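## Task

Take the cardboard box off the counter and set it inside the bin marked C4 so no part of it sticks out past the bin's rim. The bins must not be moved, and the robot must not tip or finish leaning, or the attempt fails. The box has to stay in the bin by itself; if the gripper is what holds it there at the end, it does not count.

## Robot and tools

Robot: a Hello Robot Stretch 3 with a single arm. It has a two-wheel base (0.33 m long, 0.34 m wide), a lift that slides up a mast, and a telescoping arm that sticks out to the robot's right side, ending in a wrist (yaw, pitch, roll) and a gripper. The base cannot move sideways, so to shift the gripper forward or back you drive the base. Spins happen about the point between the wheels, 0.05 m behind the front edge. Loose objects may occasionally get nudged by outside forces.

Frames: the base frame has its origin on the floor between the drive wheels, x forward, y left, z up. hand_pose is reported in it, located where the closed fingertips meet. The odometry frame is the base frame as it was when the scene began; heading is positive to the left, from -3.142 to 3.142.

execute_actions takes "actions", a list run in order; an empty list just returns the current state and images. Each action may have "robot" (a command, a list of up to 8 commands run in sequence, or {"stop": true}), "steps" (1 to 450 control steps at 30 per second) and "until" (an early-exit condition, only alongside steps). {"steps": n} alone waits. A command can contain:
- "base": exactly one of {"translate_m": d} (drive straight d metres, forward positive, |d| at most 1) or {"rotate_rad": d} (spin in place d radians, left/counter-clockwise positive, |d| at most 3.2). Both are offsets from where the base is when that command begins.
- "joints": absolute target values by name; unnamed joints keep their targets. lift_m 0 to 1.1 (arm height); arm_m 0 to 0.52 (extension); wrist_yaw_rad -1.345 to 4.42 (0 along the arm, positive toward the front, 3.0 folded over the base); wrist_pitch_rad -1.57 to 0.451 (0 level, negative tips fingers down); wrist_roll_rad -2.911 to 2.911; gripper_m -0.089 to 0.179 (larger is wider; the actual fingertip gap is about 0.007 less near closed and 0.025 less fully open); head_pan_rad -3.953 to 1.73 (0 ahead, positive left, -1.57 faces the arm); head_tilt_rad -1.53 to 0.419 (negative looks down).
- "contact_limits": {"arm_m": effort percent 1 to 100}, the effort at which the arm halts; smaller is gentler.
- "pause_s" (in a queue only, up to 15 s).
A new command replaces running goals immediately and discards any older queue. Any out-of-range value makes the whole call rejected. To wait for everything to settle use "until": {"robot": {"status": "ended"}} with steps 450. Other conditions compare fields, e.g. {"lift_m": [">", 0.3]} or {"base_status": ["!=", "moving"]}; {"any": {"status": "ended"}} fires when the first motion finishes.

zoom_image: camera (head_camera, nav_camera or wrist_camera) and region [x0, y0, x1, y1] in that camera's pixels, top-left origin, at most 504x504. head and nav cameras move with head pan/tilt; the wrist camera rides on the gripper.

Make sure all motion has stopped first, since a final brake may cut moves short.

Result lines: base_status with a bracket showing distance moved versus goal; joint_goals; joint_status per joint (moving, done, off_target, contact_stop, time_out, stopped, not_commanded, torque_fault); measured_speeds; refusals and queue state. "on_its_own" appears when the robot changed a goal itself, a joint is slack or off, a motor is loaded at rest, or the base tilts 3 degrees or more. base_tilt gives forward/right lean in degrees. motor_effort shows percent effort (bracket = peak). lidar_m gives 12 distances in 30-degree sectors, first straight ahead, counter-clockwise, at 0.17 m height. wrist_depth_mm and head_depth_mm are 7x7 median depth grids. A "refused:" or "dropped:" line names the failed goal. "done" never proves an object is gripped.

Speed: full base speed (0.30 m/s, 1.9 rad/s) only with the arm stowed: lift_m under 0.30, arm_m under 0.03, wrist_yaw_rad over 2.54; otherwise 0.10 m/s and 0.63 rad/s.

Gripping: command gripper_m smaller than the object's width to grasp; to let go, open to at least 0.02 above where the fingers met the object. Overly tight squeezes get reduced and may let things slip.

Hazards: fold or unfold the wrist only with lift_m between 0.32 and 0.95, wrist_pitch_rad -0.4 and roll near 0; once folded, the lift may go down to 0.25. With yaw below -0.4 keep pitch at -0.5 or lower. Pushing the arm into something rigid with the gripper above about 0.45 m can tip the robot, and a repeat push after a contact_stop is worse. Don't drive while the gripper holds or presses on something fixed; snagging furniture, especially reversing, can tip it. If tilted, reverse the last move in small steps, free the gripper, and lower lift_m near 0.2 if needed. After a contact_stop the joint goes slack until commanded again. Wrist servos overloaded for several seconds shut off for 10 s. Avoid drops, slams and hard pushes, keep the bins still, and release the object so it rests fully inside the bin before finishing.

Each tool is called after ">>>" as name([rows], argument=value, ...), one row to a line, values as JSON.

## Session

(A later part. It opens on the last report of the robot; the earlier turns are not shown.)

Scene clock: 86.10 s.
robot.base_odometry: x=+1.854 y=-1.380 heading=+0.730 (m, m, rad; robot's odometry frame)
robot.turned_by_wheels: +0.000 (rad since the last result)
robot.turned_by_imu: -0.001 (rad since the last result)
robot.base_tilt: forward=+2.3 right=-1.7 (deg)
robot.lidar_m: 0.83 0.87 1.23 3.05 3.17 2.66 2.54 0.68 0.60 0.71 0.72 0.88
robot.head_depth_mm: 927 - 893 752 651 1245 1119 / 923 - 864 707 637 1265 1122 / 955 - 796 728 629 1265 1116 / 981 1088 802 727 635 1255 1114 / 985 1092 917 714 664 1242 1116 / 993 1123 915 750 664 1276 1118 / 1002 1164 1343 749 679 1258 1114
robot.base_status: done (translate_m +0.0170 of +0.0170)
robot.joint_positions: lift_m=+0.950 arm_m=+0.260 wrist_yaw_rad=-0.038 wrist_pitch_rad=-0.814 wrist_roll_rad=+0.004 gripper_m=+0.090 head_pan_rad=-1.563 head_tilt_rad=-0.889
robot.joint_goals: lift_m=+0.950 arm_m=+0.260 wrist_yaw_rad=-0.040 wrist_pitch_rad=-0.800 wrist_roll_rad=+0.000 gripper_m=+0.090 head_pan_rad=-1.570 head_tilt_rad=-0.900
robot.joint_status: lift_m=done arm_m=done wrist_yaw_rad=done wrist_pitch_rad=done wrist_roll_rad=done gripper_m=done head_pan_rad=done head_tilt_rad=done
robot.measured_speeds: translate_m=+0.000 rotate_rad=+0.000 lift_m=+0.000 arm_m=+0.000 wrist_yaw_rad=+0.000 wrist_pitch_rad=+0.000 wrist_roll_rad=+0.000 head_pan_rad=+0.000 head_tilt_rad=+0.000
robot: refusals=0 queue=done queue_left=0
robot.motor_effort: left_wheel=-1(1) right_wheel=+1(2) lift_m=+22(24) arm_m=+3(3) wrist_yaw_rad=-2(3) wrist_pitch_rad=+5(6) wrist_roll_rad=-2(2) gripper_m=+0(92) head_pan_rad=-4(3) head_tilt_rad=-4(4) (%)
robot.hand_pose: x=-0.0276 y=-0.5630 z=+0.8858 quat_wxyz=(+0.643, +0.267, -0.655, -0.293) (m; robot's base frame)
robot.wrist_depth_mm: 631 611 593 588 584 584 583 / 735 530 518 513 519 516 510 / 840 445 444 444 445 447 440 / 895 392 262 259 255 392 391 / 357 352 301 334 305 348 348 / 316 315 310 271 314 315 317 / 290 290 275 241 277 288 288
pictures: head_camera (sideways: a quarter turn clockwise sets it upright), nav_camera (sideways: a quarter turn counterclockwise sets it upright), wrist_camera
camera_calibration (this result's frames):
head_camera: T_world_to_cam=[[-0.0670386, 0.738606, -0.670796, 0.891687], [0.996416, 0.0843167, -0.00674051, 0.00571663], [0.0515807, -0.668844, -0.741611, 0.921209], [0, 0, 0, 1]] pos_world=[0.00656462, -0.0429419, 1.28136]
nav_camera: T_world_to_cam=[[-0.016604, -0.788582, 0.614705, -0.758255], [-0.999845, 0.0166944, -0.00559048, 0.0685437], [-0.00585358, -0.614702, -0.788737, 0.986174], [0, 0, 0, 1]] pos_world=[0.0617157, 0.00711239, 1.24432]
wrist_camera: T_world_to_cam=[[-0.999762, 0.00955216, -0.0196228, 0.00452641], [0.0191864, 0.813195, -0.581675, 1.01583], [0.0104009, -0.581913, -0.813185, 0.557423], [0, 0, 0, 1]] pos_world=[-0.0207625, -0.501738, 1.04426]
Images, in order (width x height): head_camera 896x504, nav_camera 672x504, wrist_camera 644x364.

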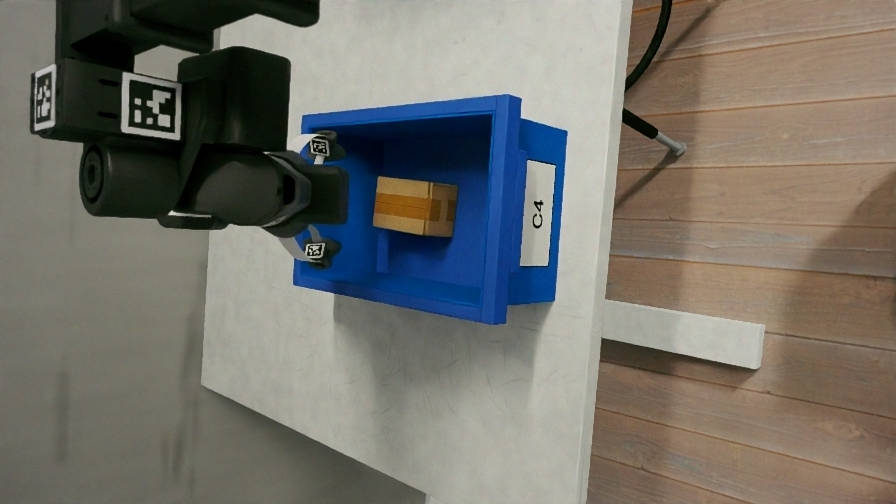

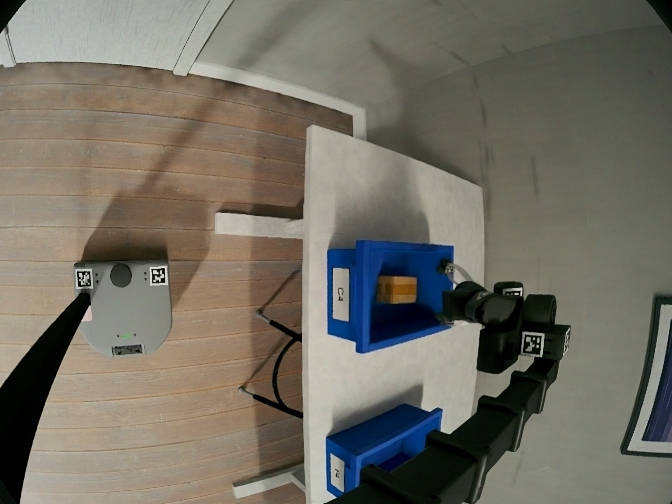

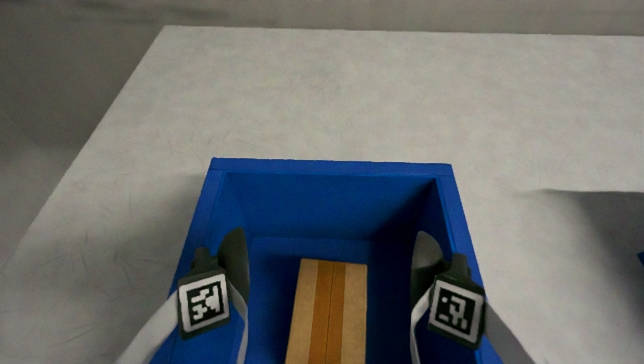

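>>> finished_scene(scene=2)

The scene is finished: the task was done.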